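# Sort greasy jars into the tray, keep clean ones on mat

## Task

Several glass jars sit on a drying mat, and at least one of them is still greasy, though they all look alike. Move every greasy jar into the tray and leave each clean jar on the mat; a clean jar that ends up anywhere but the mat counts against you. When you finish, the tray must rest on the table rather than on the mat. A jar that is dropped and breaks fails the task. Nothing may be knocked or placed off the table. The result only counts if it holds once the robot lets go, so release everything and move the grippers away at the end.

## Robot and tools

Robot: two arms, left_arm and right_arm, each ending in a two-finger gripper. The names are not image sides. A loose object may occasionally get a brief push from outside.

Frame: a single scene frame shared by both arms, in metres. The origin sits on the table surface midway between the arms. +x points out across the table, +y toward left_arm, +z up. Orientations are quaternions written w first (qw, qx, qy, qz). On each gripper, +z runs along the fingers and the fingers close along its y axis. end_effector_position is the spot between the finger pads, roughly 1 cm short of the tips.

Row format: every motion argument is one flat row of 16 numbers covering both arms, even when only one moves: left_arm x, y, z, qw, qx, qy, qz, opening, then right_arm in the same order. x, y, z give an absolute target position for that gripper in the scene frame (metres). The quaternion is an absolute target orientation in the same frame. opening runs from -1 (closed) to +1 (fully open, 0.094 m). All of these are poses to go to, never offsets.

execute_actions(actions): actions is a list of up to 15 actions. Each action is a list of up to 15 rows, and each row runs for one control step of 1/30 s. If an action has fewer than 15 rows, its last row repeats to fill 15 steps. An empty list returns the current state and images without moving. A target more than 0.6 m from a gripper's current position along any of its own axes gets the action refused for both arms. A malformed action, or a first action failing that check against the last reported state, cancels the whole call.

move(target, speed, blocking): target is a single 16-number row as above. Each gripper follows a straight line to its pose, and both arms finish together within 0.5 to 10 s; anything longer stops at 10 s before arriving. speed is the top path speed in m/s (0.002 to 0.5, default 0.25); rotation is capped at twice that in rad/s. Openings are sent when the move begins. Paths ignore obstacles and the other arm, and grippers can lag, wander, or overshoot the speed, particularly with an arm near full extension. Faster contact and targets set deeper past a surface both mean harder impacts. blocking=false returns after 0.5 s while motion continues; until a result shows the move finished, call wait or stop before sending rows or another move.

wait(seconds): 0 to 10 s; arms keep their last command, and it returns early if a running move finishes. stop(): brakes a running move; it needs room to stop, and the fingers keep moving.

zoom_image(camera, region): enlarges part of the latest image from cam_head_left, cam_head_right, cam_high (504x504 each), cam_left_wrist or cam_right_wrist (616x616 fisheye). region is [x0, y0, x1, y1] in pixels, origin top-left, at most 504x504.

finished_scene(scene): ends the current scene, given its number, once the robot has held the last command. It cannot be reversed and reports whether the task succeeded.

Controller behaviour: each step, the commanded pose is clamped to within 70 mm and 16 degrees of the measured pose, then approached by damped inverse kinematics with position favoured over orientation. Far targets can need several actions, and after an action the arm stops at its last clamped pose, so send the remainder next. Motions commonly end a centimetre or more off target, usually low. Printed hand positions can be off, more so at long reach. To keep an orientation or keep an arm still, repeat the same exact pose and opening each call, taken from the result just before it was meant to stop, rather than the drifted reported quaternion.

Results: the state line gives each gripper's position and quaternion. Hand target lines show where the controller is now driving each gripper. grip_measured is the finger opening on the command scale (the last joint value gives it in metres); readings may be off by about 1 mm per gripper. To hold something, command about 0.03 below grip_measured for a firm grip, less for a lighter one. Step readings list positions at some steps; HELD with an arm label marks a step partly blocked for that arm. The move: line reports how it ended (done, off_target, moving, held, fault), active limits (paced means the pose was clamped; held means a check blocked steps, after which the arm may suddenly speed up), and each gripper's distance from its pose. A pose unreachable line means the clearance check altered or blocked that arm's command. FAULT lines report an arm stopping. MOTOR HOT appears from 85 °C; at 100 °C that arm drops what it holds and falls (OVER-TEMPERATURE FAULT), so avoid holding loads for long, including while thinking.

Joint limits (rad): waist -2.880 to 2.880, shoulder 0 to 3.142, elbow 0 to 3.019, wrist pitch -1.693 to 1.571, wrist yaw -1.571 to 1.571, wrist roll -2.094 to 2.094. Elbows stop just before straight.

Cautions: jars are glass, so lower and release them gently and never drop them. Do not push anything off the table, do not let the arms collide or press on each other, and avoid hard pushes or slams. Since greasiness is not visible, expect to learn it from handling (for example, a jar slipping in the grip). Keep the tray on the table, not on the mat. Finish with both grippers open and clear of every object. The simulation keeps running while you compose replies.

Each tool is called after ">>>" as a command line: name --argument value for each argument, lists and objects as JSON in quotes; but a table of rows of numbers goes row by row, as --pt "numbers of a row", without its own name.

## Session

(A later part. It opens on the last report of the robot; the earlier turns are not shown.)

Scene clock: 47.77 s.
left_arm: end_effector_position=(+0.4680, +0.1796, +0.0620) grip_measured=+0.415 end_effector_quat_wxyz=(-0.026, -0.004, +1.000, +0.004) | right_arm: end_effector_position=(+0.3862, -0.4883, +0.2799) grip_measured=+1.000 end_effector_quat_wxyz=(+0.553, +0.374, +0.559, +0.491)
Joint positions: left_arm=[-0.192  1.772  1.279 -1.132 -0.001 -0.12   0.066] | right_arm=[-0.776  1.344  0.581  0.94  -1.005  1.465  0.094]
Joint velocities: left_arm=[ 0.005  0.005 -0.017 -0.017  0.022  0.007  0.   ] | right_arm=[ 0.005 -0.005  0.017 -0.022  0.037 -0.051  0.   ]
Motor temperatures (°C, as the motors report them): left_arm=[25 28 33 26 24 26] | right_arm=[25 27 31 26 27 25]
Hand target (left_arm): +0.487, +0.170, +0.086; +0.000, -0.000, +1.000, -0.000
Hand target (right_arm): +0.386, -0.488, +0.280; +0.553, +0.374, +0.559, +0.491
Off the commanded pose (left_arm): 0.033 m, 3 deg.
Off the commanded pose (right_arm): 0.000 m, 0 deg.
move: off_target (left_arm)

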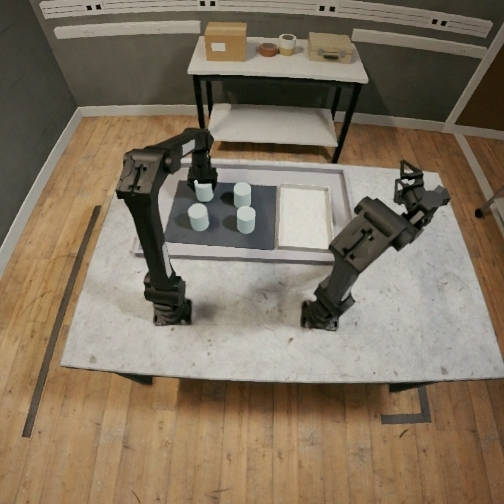

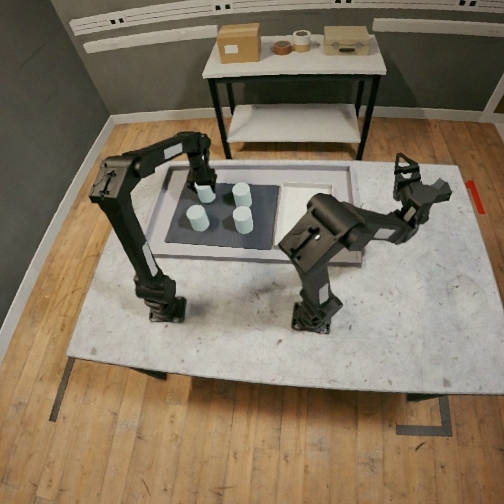

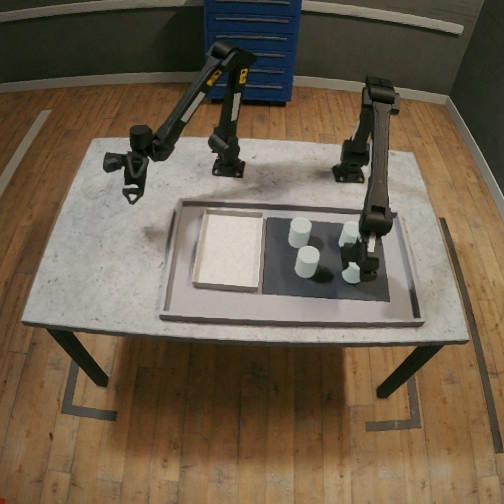

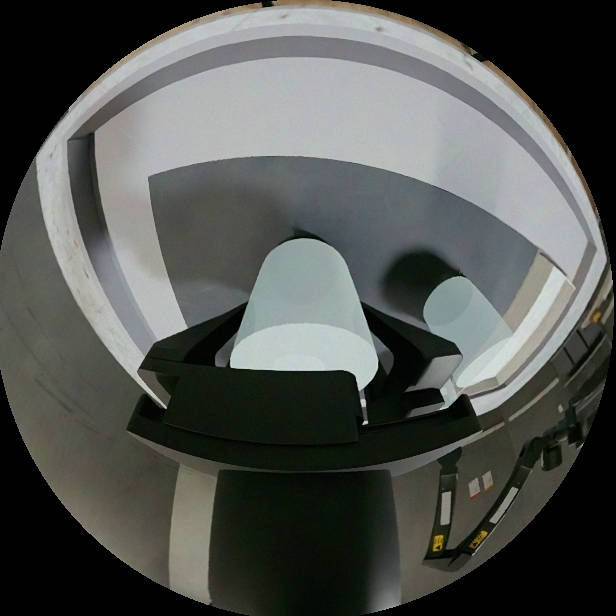

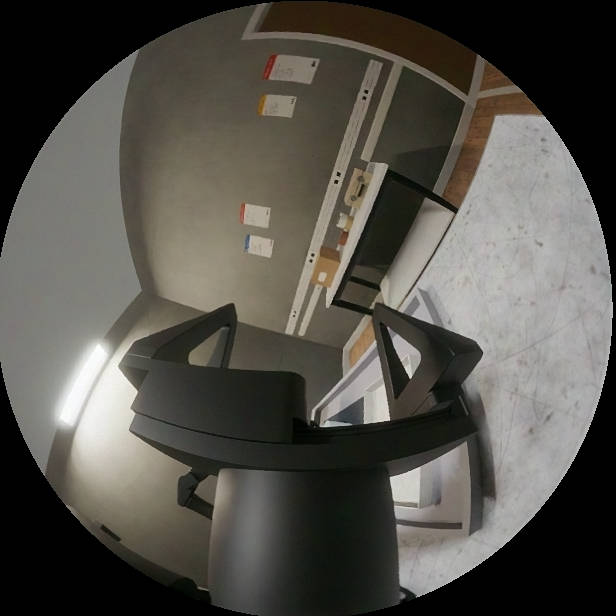

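>>> move --target '[0.478,0.172,0.048,0,0,1,0,0.411,0.3862,-0.4883,0.2799,0.553,0.374,0.559,0.491,1]' --speed 0.025

>>> execute_actions --actions '[[[0.478,0.172,0.048,0,0,1,0,0.42,0.3862,-0.4883,0.2799,0.553,0.374,0.559,0.491,1],[0.478,0.172,0.048,0,0,1,0,0.43,0.3862,-0.4883,0.2799,0.553,0.374,0.559,0.491,1],[0.478,0.172,0.048,0,0,1,0,0.43,0.3862,-0.4883,0.2799,0.553,0.374,0.559,0.491,1],[0.478,0.172,0.048,0,0,1,0,0.43,0.3862,-0.4883,0.2799,0.553,0.374,0.559,0.491,1],[0.478,0.172,0.048,0,0,1,0,0.43,0.3862,-0.4883,0.2799,0.553,0.374,0.559,0.491,1],[0.478,0.172,0.048,0,0,1,0,0.422,0.3862,-0.4883,0.2799,0.553,0.374,0.559,0.491,1],[0.478,0.172,0.048,0,0,1,0,0.42,0.3862,-0.4883,0.2799,0.553,0.374,0.559,0.491,1],[0.478,0.172,0.048,0,0,1,0,0.417,0.3862,-0.4883,0.2799,0.553,0.374,0.559,0.491,1],[0.478,0.172,0.048,0,0,1,0,0.417,0.3862,-0.4883,0.2799,0.553,0.374,0.559,0.491,1],[0.478,0.172,0.048,0,0,1,0,0.415,0.3862,-0.4883,0.2799,0.553,0.374,0.559,0.491,1],[0.478,0.172,0.048,0,0,1,0,0.415,0.3862,-0.4883,0.2799,0.553,0.374,0.559,0.491,1],[0.478,0.172,0.048,0,0,1,0,0.413,0.3862,-0.4883,0.2799,0.553,0.374,0.559,0.491,1]]]'

>>> move --target '[0.489,0.170,0.085,0,0,1,0,0.413,0.3862,-0.4883,0.2799,0.553,0.374,0.559,0.491,1]' --speed 0.035

Scene clock: 49.30 s.
left_arm: end_effector_position=(+0.4754, +0.1788, +0.0526) grip_measured=+0.415 end_effector_quat_wxyz=(-0.003, -0.004, +1.000, +0.001) | right_arm: end_effector_position=(+0.3862, -0.4883, +0.2799) grip_measured=+1.000 end_effector_quat_wxyz=(+0.553, +0.374, +0.559, +0.491)
Joint positions: left_arm=[-0.192  1.773  1.254 -1.058 -0.001 -0.12   0.066] | right_arm=[-0.776  1.344  0.581  0.94  -1.005  1.465  0.094]
Joint velocities: left_arm=[-0.024  0.005 -0.017 -0.002  0.037 -0.037 -0.001] | right_arm=[ 0.005 -0.005 -0.002  0.002  0.066 -0.037  0.   ]
Motor temperatures (°C, as the motors report them): left_arm=[25 28 33 26 24 26] | right_arm=[25 27 31 26 27 25]
Hand target (left_arm): +0.478, +0.172, +0.048; -0.000, +0.000, +1.000, +0.000
Hand target (right_arm): +0.386, -0.488, +0.280; +0.553, +0.374, +0.559, +0.491
Off the commanded pose (left_arm): 0.009 m, 1 deg.
Off the commanded pose (right_arm): 0.000 m, 0 deg.
move: done

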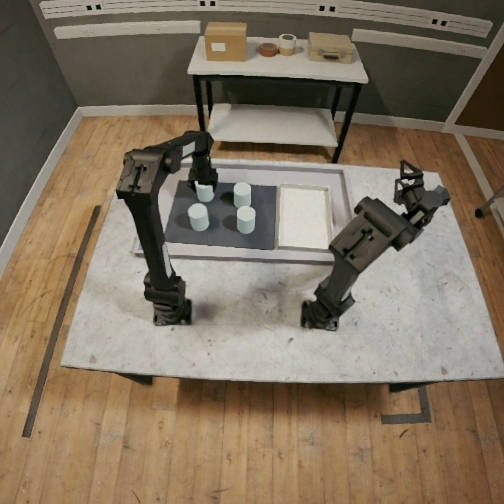

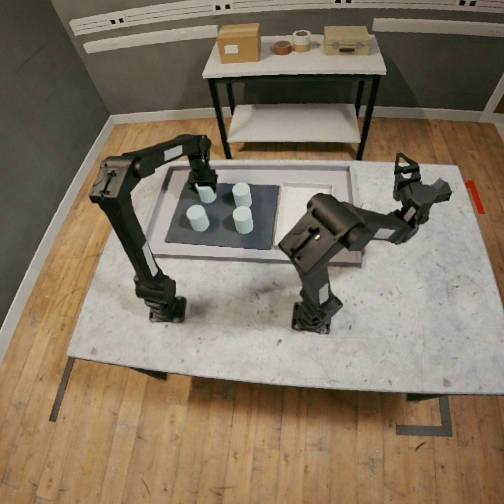

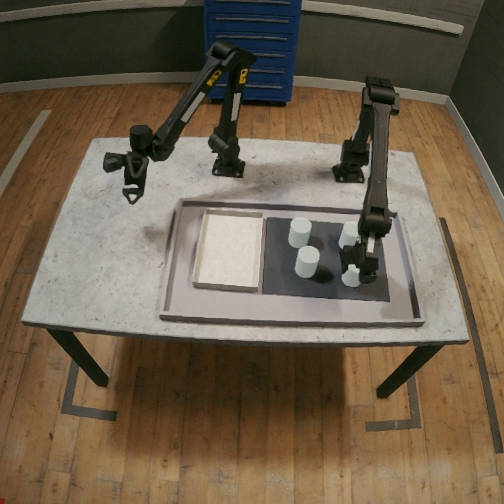

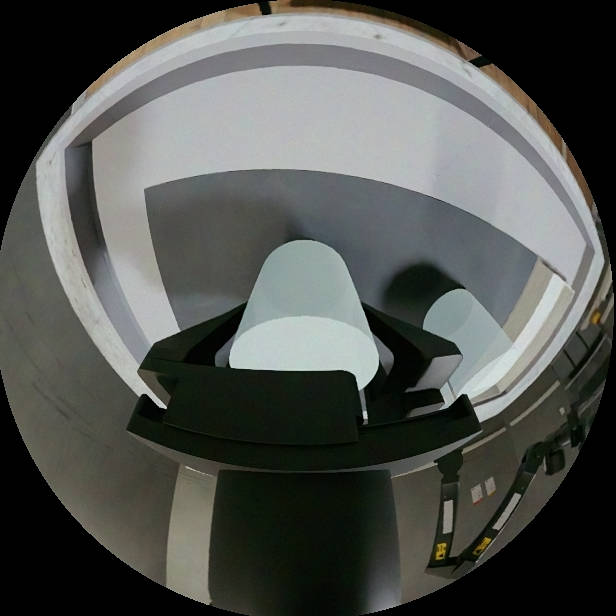

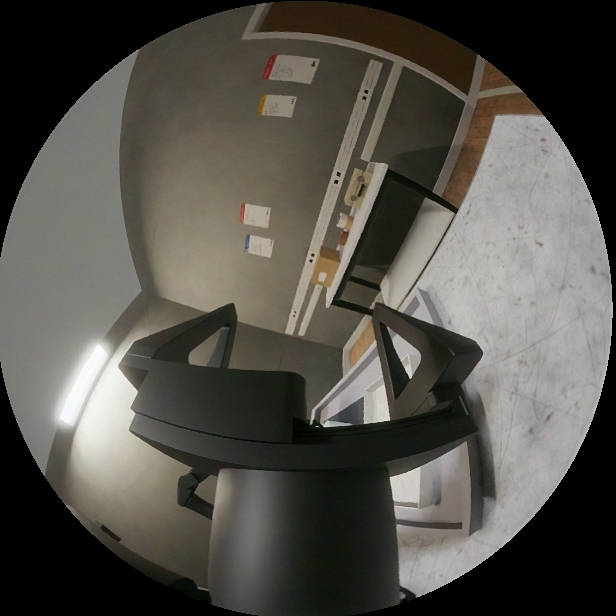

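Scene clock: 49.80 s.
left_arm: end_effector_position=(+0.4759, +0.1787, +0.0526) grip_measured=+0.416 end_effector_quat_wxyz=(-0.002, -0.004, +1.000, +0.001) | right_arm: end_effector_position=(+0.3862, -0.4883, +0.2799) grip_measured=+1.000 end_effector_quat_wxyz=(+0.553, +0.374, +0.559, +0.491)
Joint positions: left_arm=[-0.192  1.773  1.254 -1.056 -0.001 -0.12   0.067] | right_arm=[-0.776  1.344  0.581  0.94  -1.005  1.465  0.094]
Joint velocities: left_arm=[-0.015 -0.005 -0.002 -0.007  0.037  0.066  0.   ] | right_arm=[-0.024  0.015 -0.007 -0.007 -0.037  0.007  0.   ]
Motor temperatures (°C, as the motors report them): left_arm=[25 28 33 26 24 26] | right_arm=[25 27 31 26 27 25]
Hand target (left_arm): +0.478, +0.172, +0.048; +0.000, +0.000, +1.000, -0.000
Hand target (right_arm): +0.386, -0.488, +0.280; +0.553, +0.374, +0.559, +0.491
Off the commanded pose (left_arm): 0.008 m, 0 deg.
Off the commanded pose (right_arm): 0.000 m, 0 deg.
Step readings (end_effector_position):
0: left_arm (+0.4754, +0.1788, +0.0526) | right_arm (+0.3862, -0.4883, +0.2799)
1: left_arm (+0.4755, +0.1788, +0.0526) | right_arm (+0.3862, -0.4883, +0.2799)
2: left_arm (+0.4755, +0.1788, +0.0526) | right_arm (+0.3862, -0.4883, +0.2799)
4: left_arm (+0.4758, +0.1787, +0.0526) | right_arm (+0.3862, -0.4883, +0.2799)
8: left_arm (+0.4759, +0.1787, +0.0526) | right_arm (+0.3862, -0.4883, +0.2799)
15: end_effector_position above

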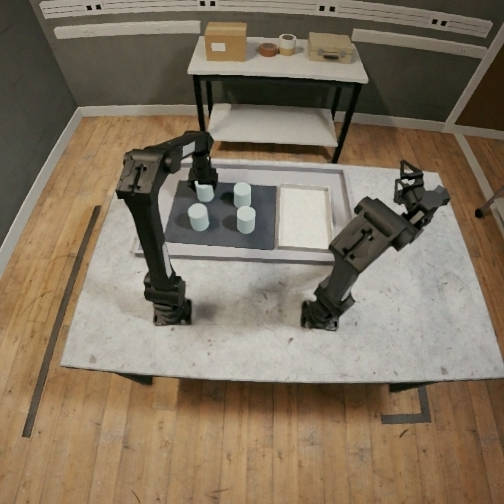

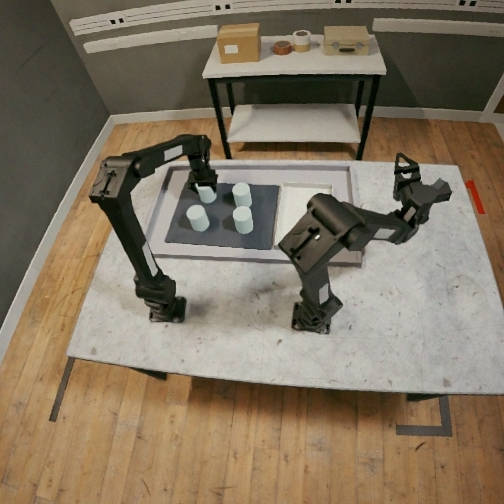

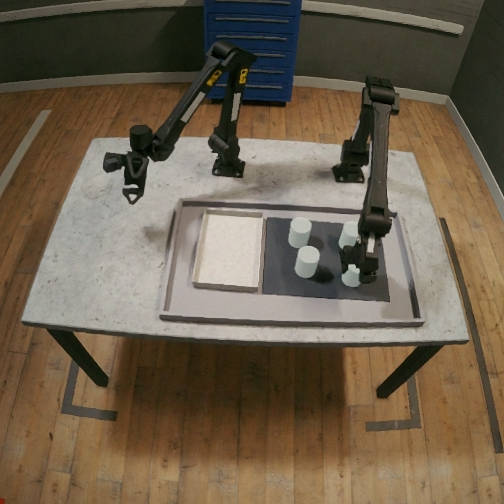

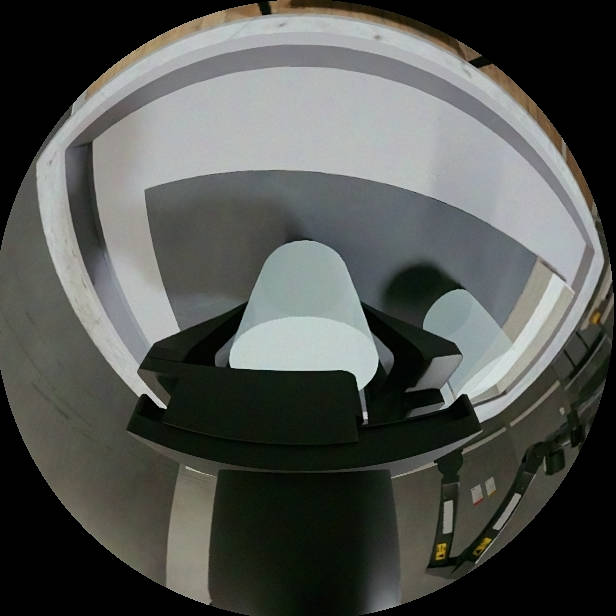

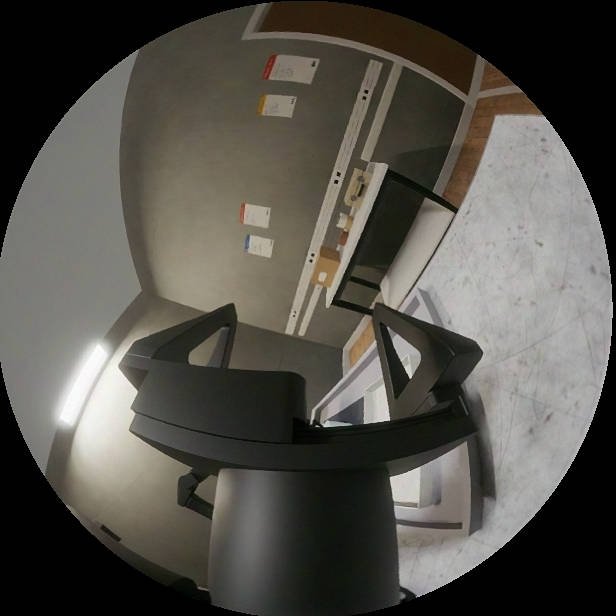

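Scene clock: 51.13 s.
left_arm: end_effector_position=(+0.4682, +0.1796, +0.0615) grip_measured=+0.416 end_effector_quat_wxyz=(-0.027, -0.004, +1.000, +0.004) | right_arm: end_effector_position=(+0.3862, -0.4883, +0.2799) grip_measured=+1.000 end_effector_quat_wxyz=(+0.553, +0.374, +0.559, +0.491)
Joint positions: left_arm=[-0.192  1.773  1.28  -1.132 -0.001 -0.12   0.067] | right_arm=[-0.776  1.344  0.581  0.94  -1.005  1.465  0.094]
Joint velocities: left_arm=[ 0.005 -0.015  0.007 -0.002  0.051  0.022  0.   ] | right_arm=[-0.005 -0.005 -0.027 -0.012 -0.037 -0.037  0.   ]
Motor temperatures (°C, as the motors report them): left_arm=[25 28 33 26 24 26] | right_arm=[25 27 31 26 27 25]
Hand target (left_arm): +0.487, +0.170, +0.086; +0.000, +0.000, +1.000, -0.000
Hand target (right_arm): +0.386, -0.488, +0.280; +0.553, +0.374, +0.559, +0.491
Off the commanded pose (left_arm): 0.033 m, 3 deg.
Off the commanded pose (right_arm): 0.000 m, 0 deg.
move: off_target (left_arm)

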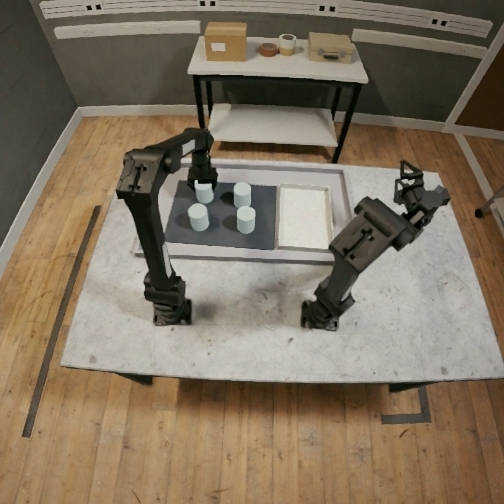

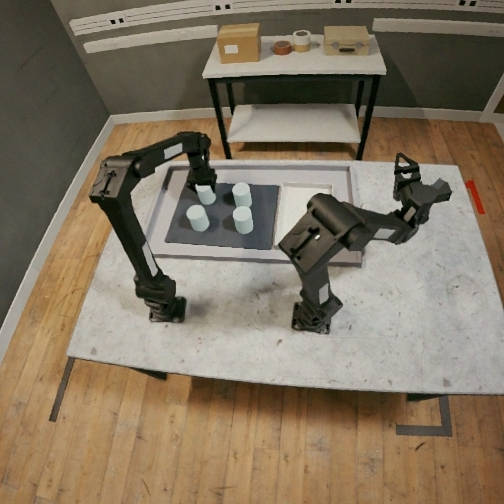

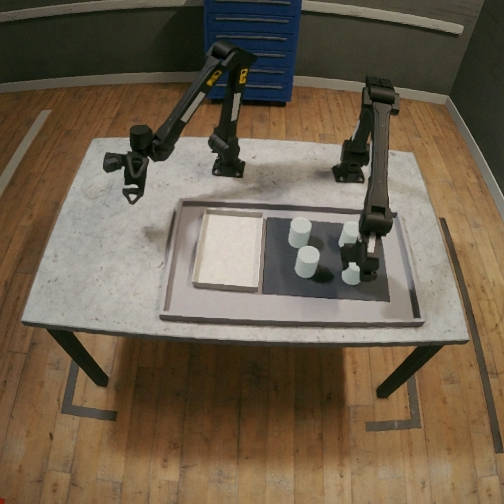

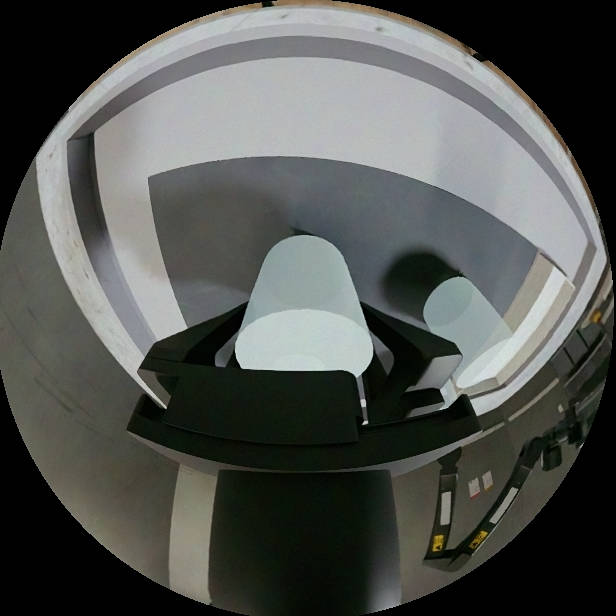

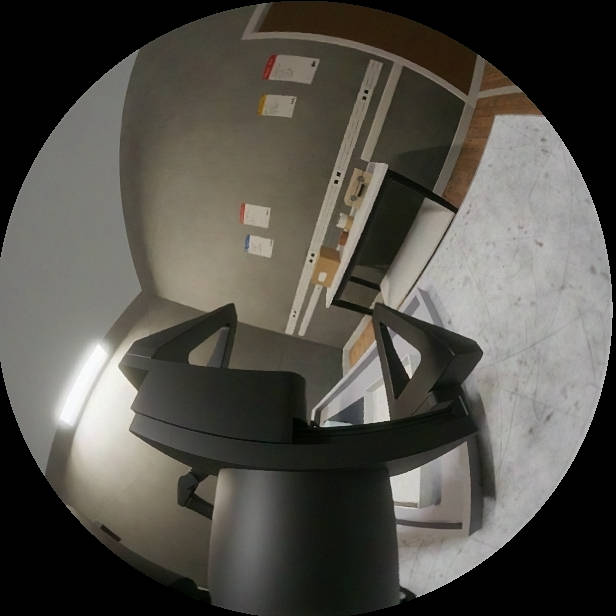

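>>> move --target '[0.487,0.170,0.165,0,0,1,0,1,0.3862,-0.4883,0.2799,0.553,0.374,0.559,0.491,1]' --speed 0.12

>>> move --target '[0.448,0.019,0.15,0,0,1,0,1,0.3862,-0.4883,0.2799,0.553,0.374,0.559,0.491,1]' --speed 0.2

>>> move --target '[0.446,0.021,0.106,0,0,1,0,1,0.3862,-0.4883,0.2799,0.553,0.374,0.559,0.491,1]' --speed 0.08

Scene clock: 52.63 s.
left_arm: end_effector_position=(+0.4715, +0.1792, +0.1376) grip_measured=+1.000 end_effector_quat_wxyz=(-0.029, -0.004, +1.000, +0.004) | right_arm: end_effector_position=(+0.3862, -0.4883, +0.2799) grip_measured=+1.000 end_effector_quat_wxyz=(+0.553, +0.374, +0.559, +0.491)
Joint positions: left_arm=[-0.192  1.707  1.406 -1.328 -0.001 -0.12   0.094] | right_arm=[-0.776  1.344  0.581  0.94  -1.005  1.465  0.094]
Joint velocities: left_arm=[-0.015 -0.005  0.002 -0.002  0.022 -0.051  0.   ] | right_arm=[ 0.005 -0.005 -0.022  0.022 -0.051  0.081  0.   ]
Motor temperatures (°C, as the motors report them): left_arm=[25 28 33 26 24 26] | right_arm=[25 27 31 26 27 25]
Hand target (left_arm): +0.484, +0.170, +0.166; +0.000, +0.000, +1.000, +0.000
Hand target (right_arm): +0.386, -0.488, +0.280; +0.553, +0.374, +0.559, +0.491
Off the commanded pose (left_arm): 0.033 m, 3 deg.
Off the commanded pose (right_arm): 0.000 m, 0 deg.
move: off_target (left_arm)

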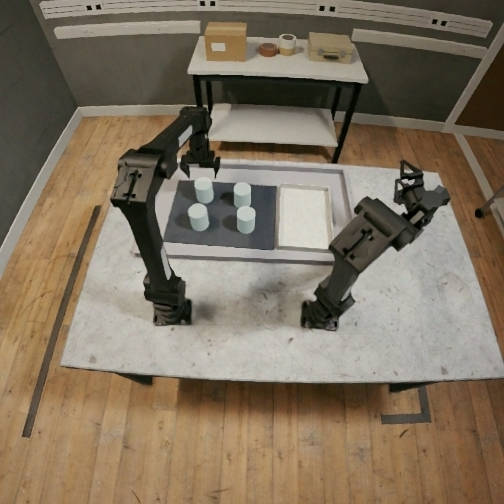

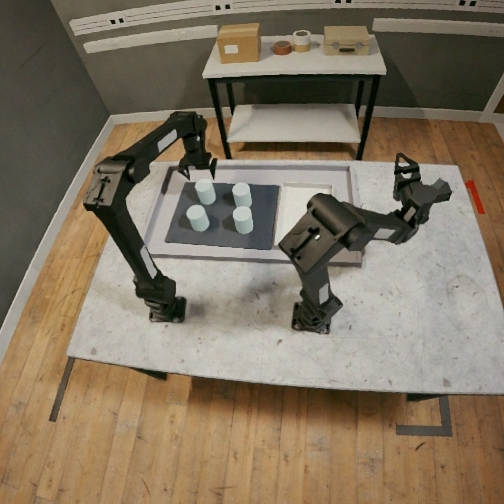

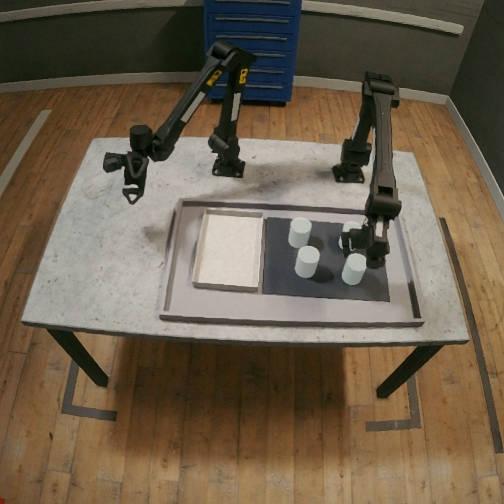

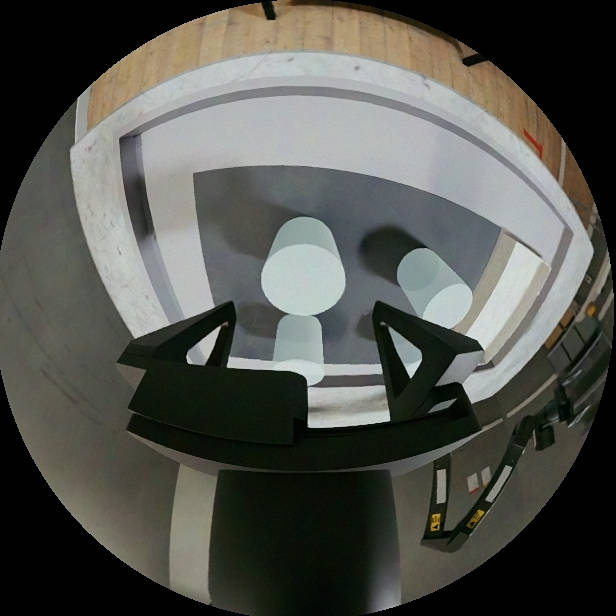

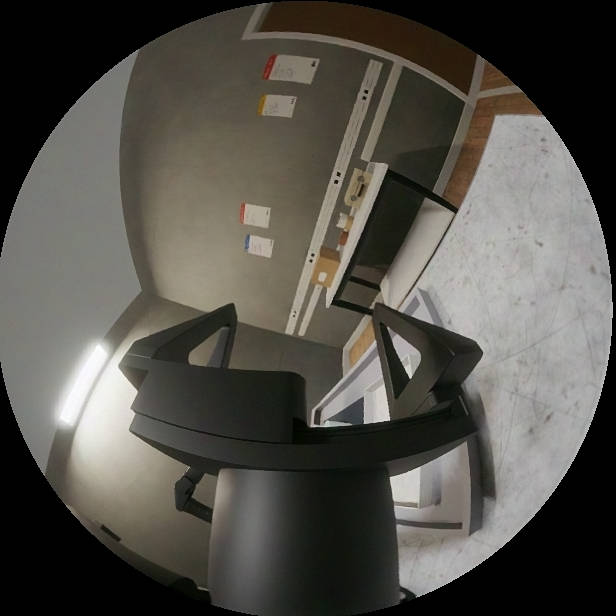

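Scene clock: 53.97 s.
left_arm: end_effector_position=(+0.4277, +0.0275, +0.1340) grip_measured=+1.000 end_effector_quat_wxyz=(-0.027, +0.005, +1.000, +0.010) | right_arm: end_effector_position=(+0.3862, -0.4883, +0.2799) grip_measured=+1.000 end_effector_quat_wxyz=(+0.553, +0.374, +0.559, +0.491)
Joint positions: left_arm=[-0.513  1.707  1.396 -1.317  0.005 -0.425  0.094] | right_arm=[-0.776  1.344  0.581  0.94  -1.005  1.465  0.094]
Joint velocities: left_arm=[ 0.005 -0.005 -0.002  0.007  0.022 -0.081  0.   ] | right_arm=[ 0.005 -0.005  0.012 -0.017 -0.066  0.007  0.   ]
Motor temperatures (°C, as the motors report them): left_arm=[25 28 33 26 24 26] | right_arm=[25 27 31 26 27 25]
Hand target (left_arm): +0.446, +0.020, +0.151; -0.000, -0.000, +1.000, -0.001
Hand target (right_arm): +0.386, -0.488, +0.280; +0.553, +0.374, +0.559, +0.491
Off the commanded pose (left_arm): 0.027 m, 3 deg.
Off the commanded pose (right_arm): 0.000 m, 0 deg.
move: off_target (left_arm)

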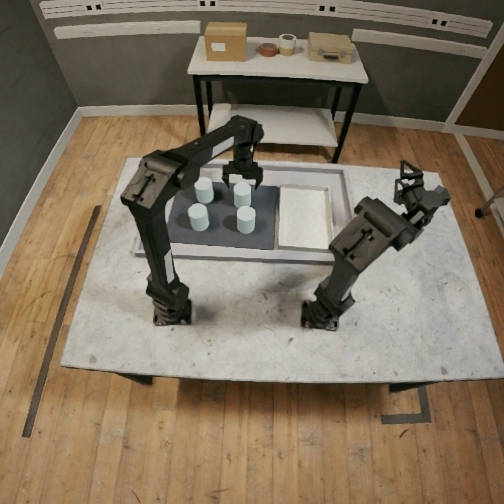

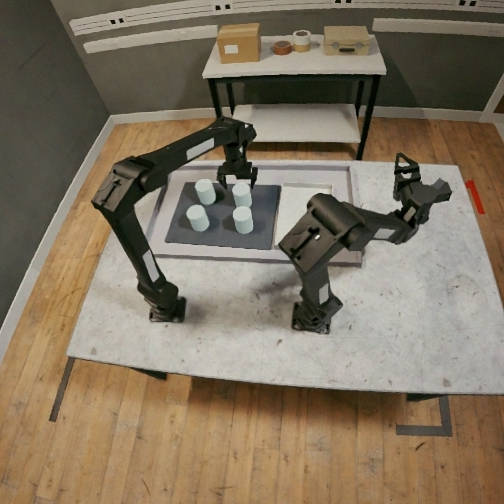

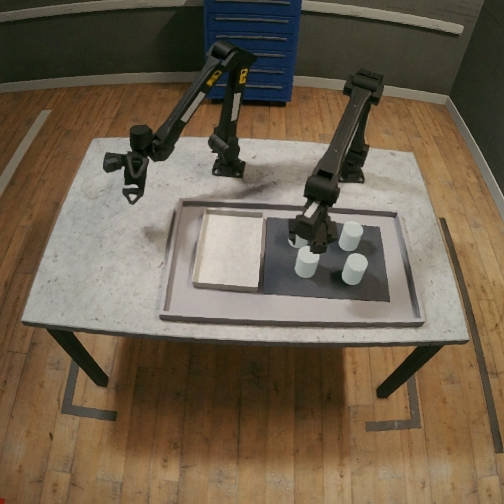

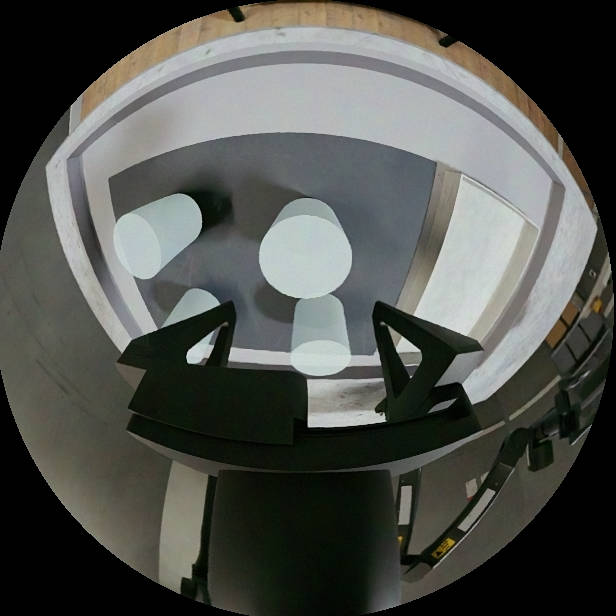

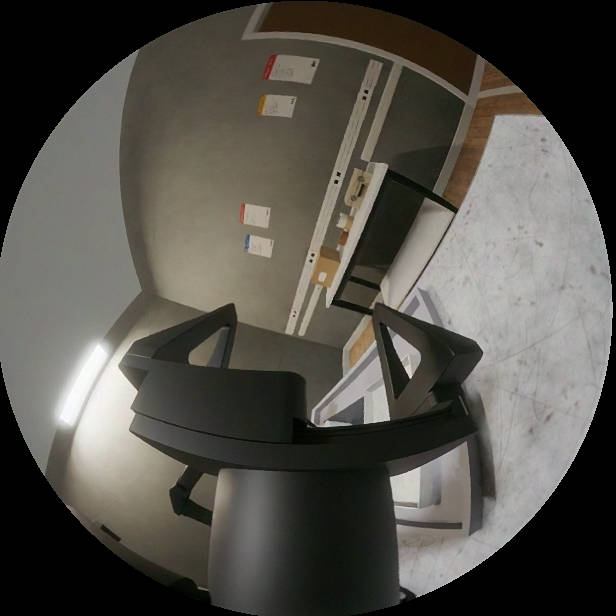

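Scene clock: 54.80 s.
left_arm: end_effector_position=(+0.4425, +0.0211, +0.1107) grip_measured=+1.000 end_effector_quat_wxyz=(-0.002, +0.004, +1.000, -0.000) | right_arm: end_effector_position=(+0.3862, -0.4883, +0.2799) grip_measured=+1.000 end_effector_quat_wxyz=(+0.553, +0.374, +0.559, +0.491)
Joint positions: left_arm=[-0.513  1.734  1.369 -1.209  0.002 -0.426  0.094] | right_arm=[-0.776  1.344  0.581  0.94  -1.005  1.465  0.094]
Joint velocities: left_arm=[ 0.005 -0.015  0.002 -0.012 -0.066  0.007  0.   ] | right_arm=[ 0.005  0.005 -0.012 -0.012 -0.007 -0.022  0.   ]
Motor temperatures (°C, as the motors report them): left_arm=[25 28 33 26 24 26] | right_arm=[25 27 32 26 27 25]
Hand target (left_arm): +0.446, +0.021, +0.106; +0.000, +0.000, +1.000, +0.000
Hand target (right_arm): +0.386, -0.488, +0.280; +0.553, +0.374, +0.559, +0.491
Off the commanded pose (left_arm): 0.006 m, 1 deg.
Off the commanded pose (right_arm): 0.000 m, 0 deg.
move: done

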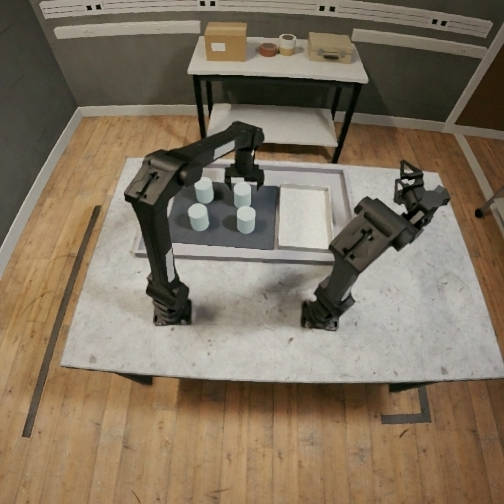

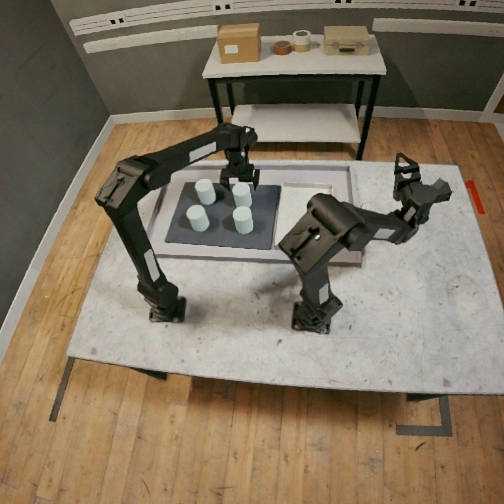

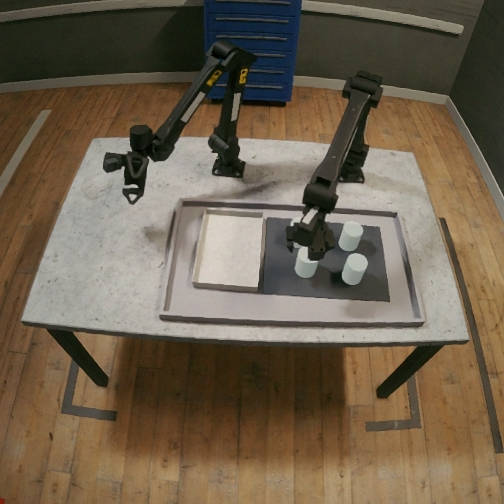

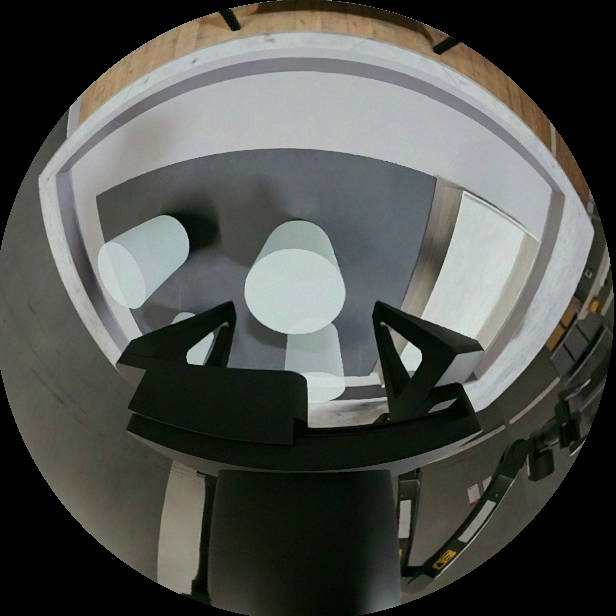

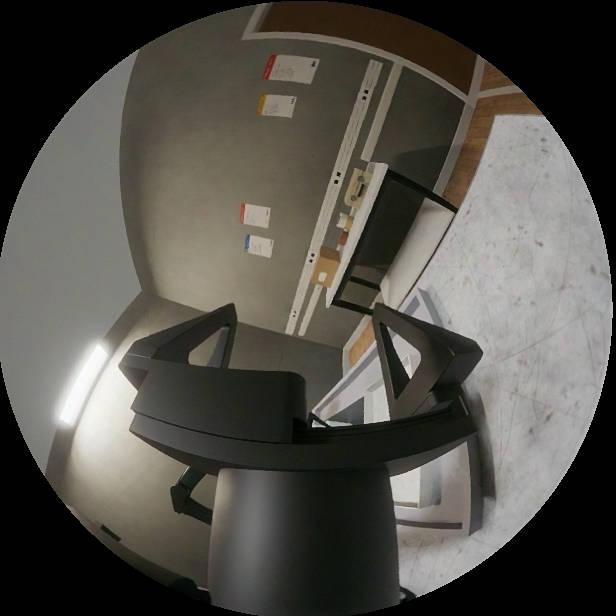

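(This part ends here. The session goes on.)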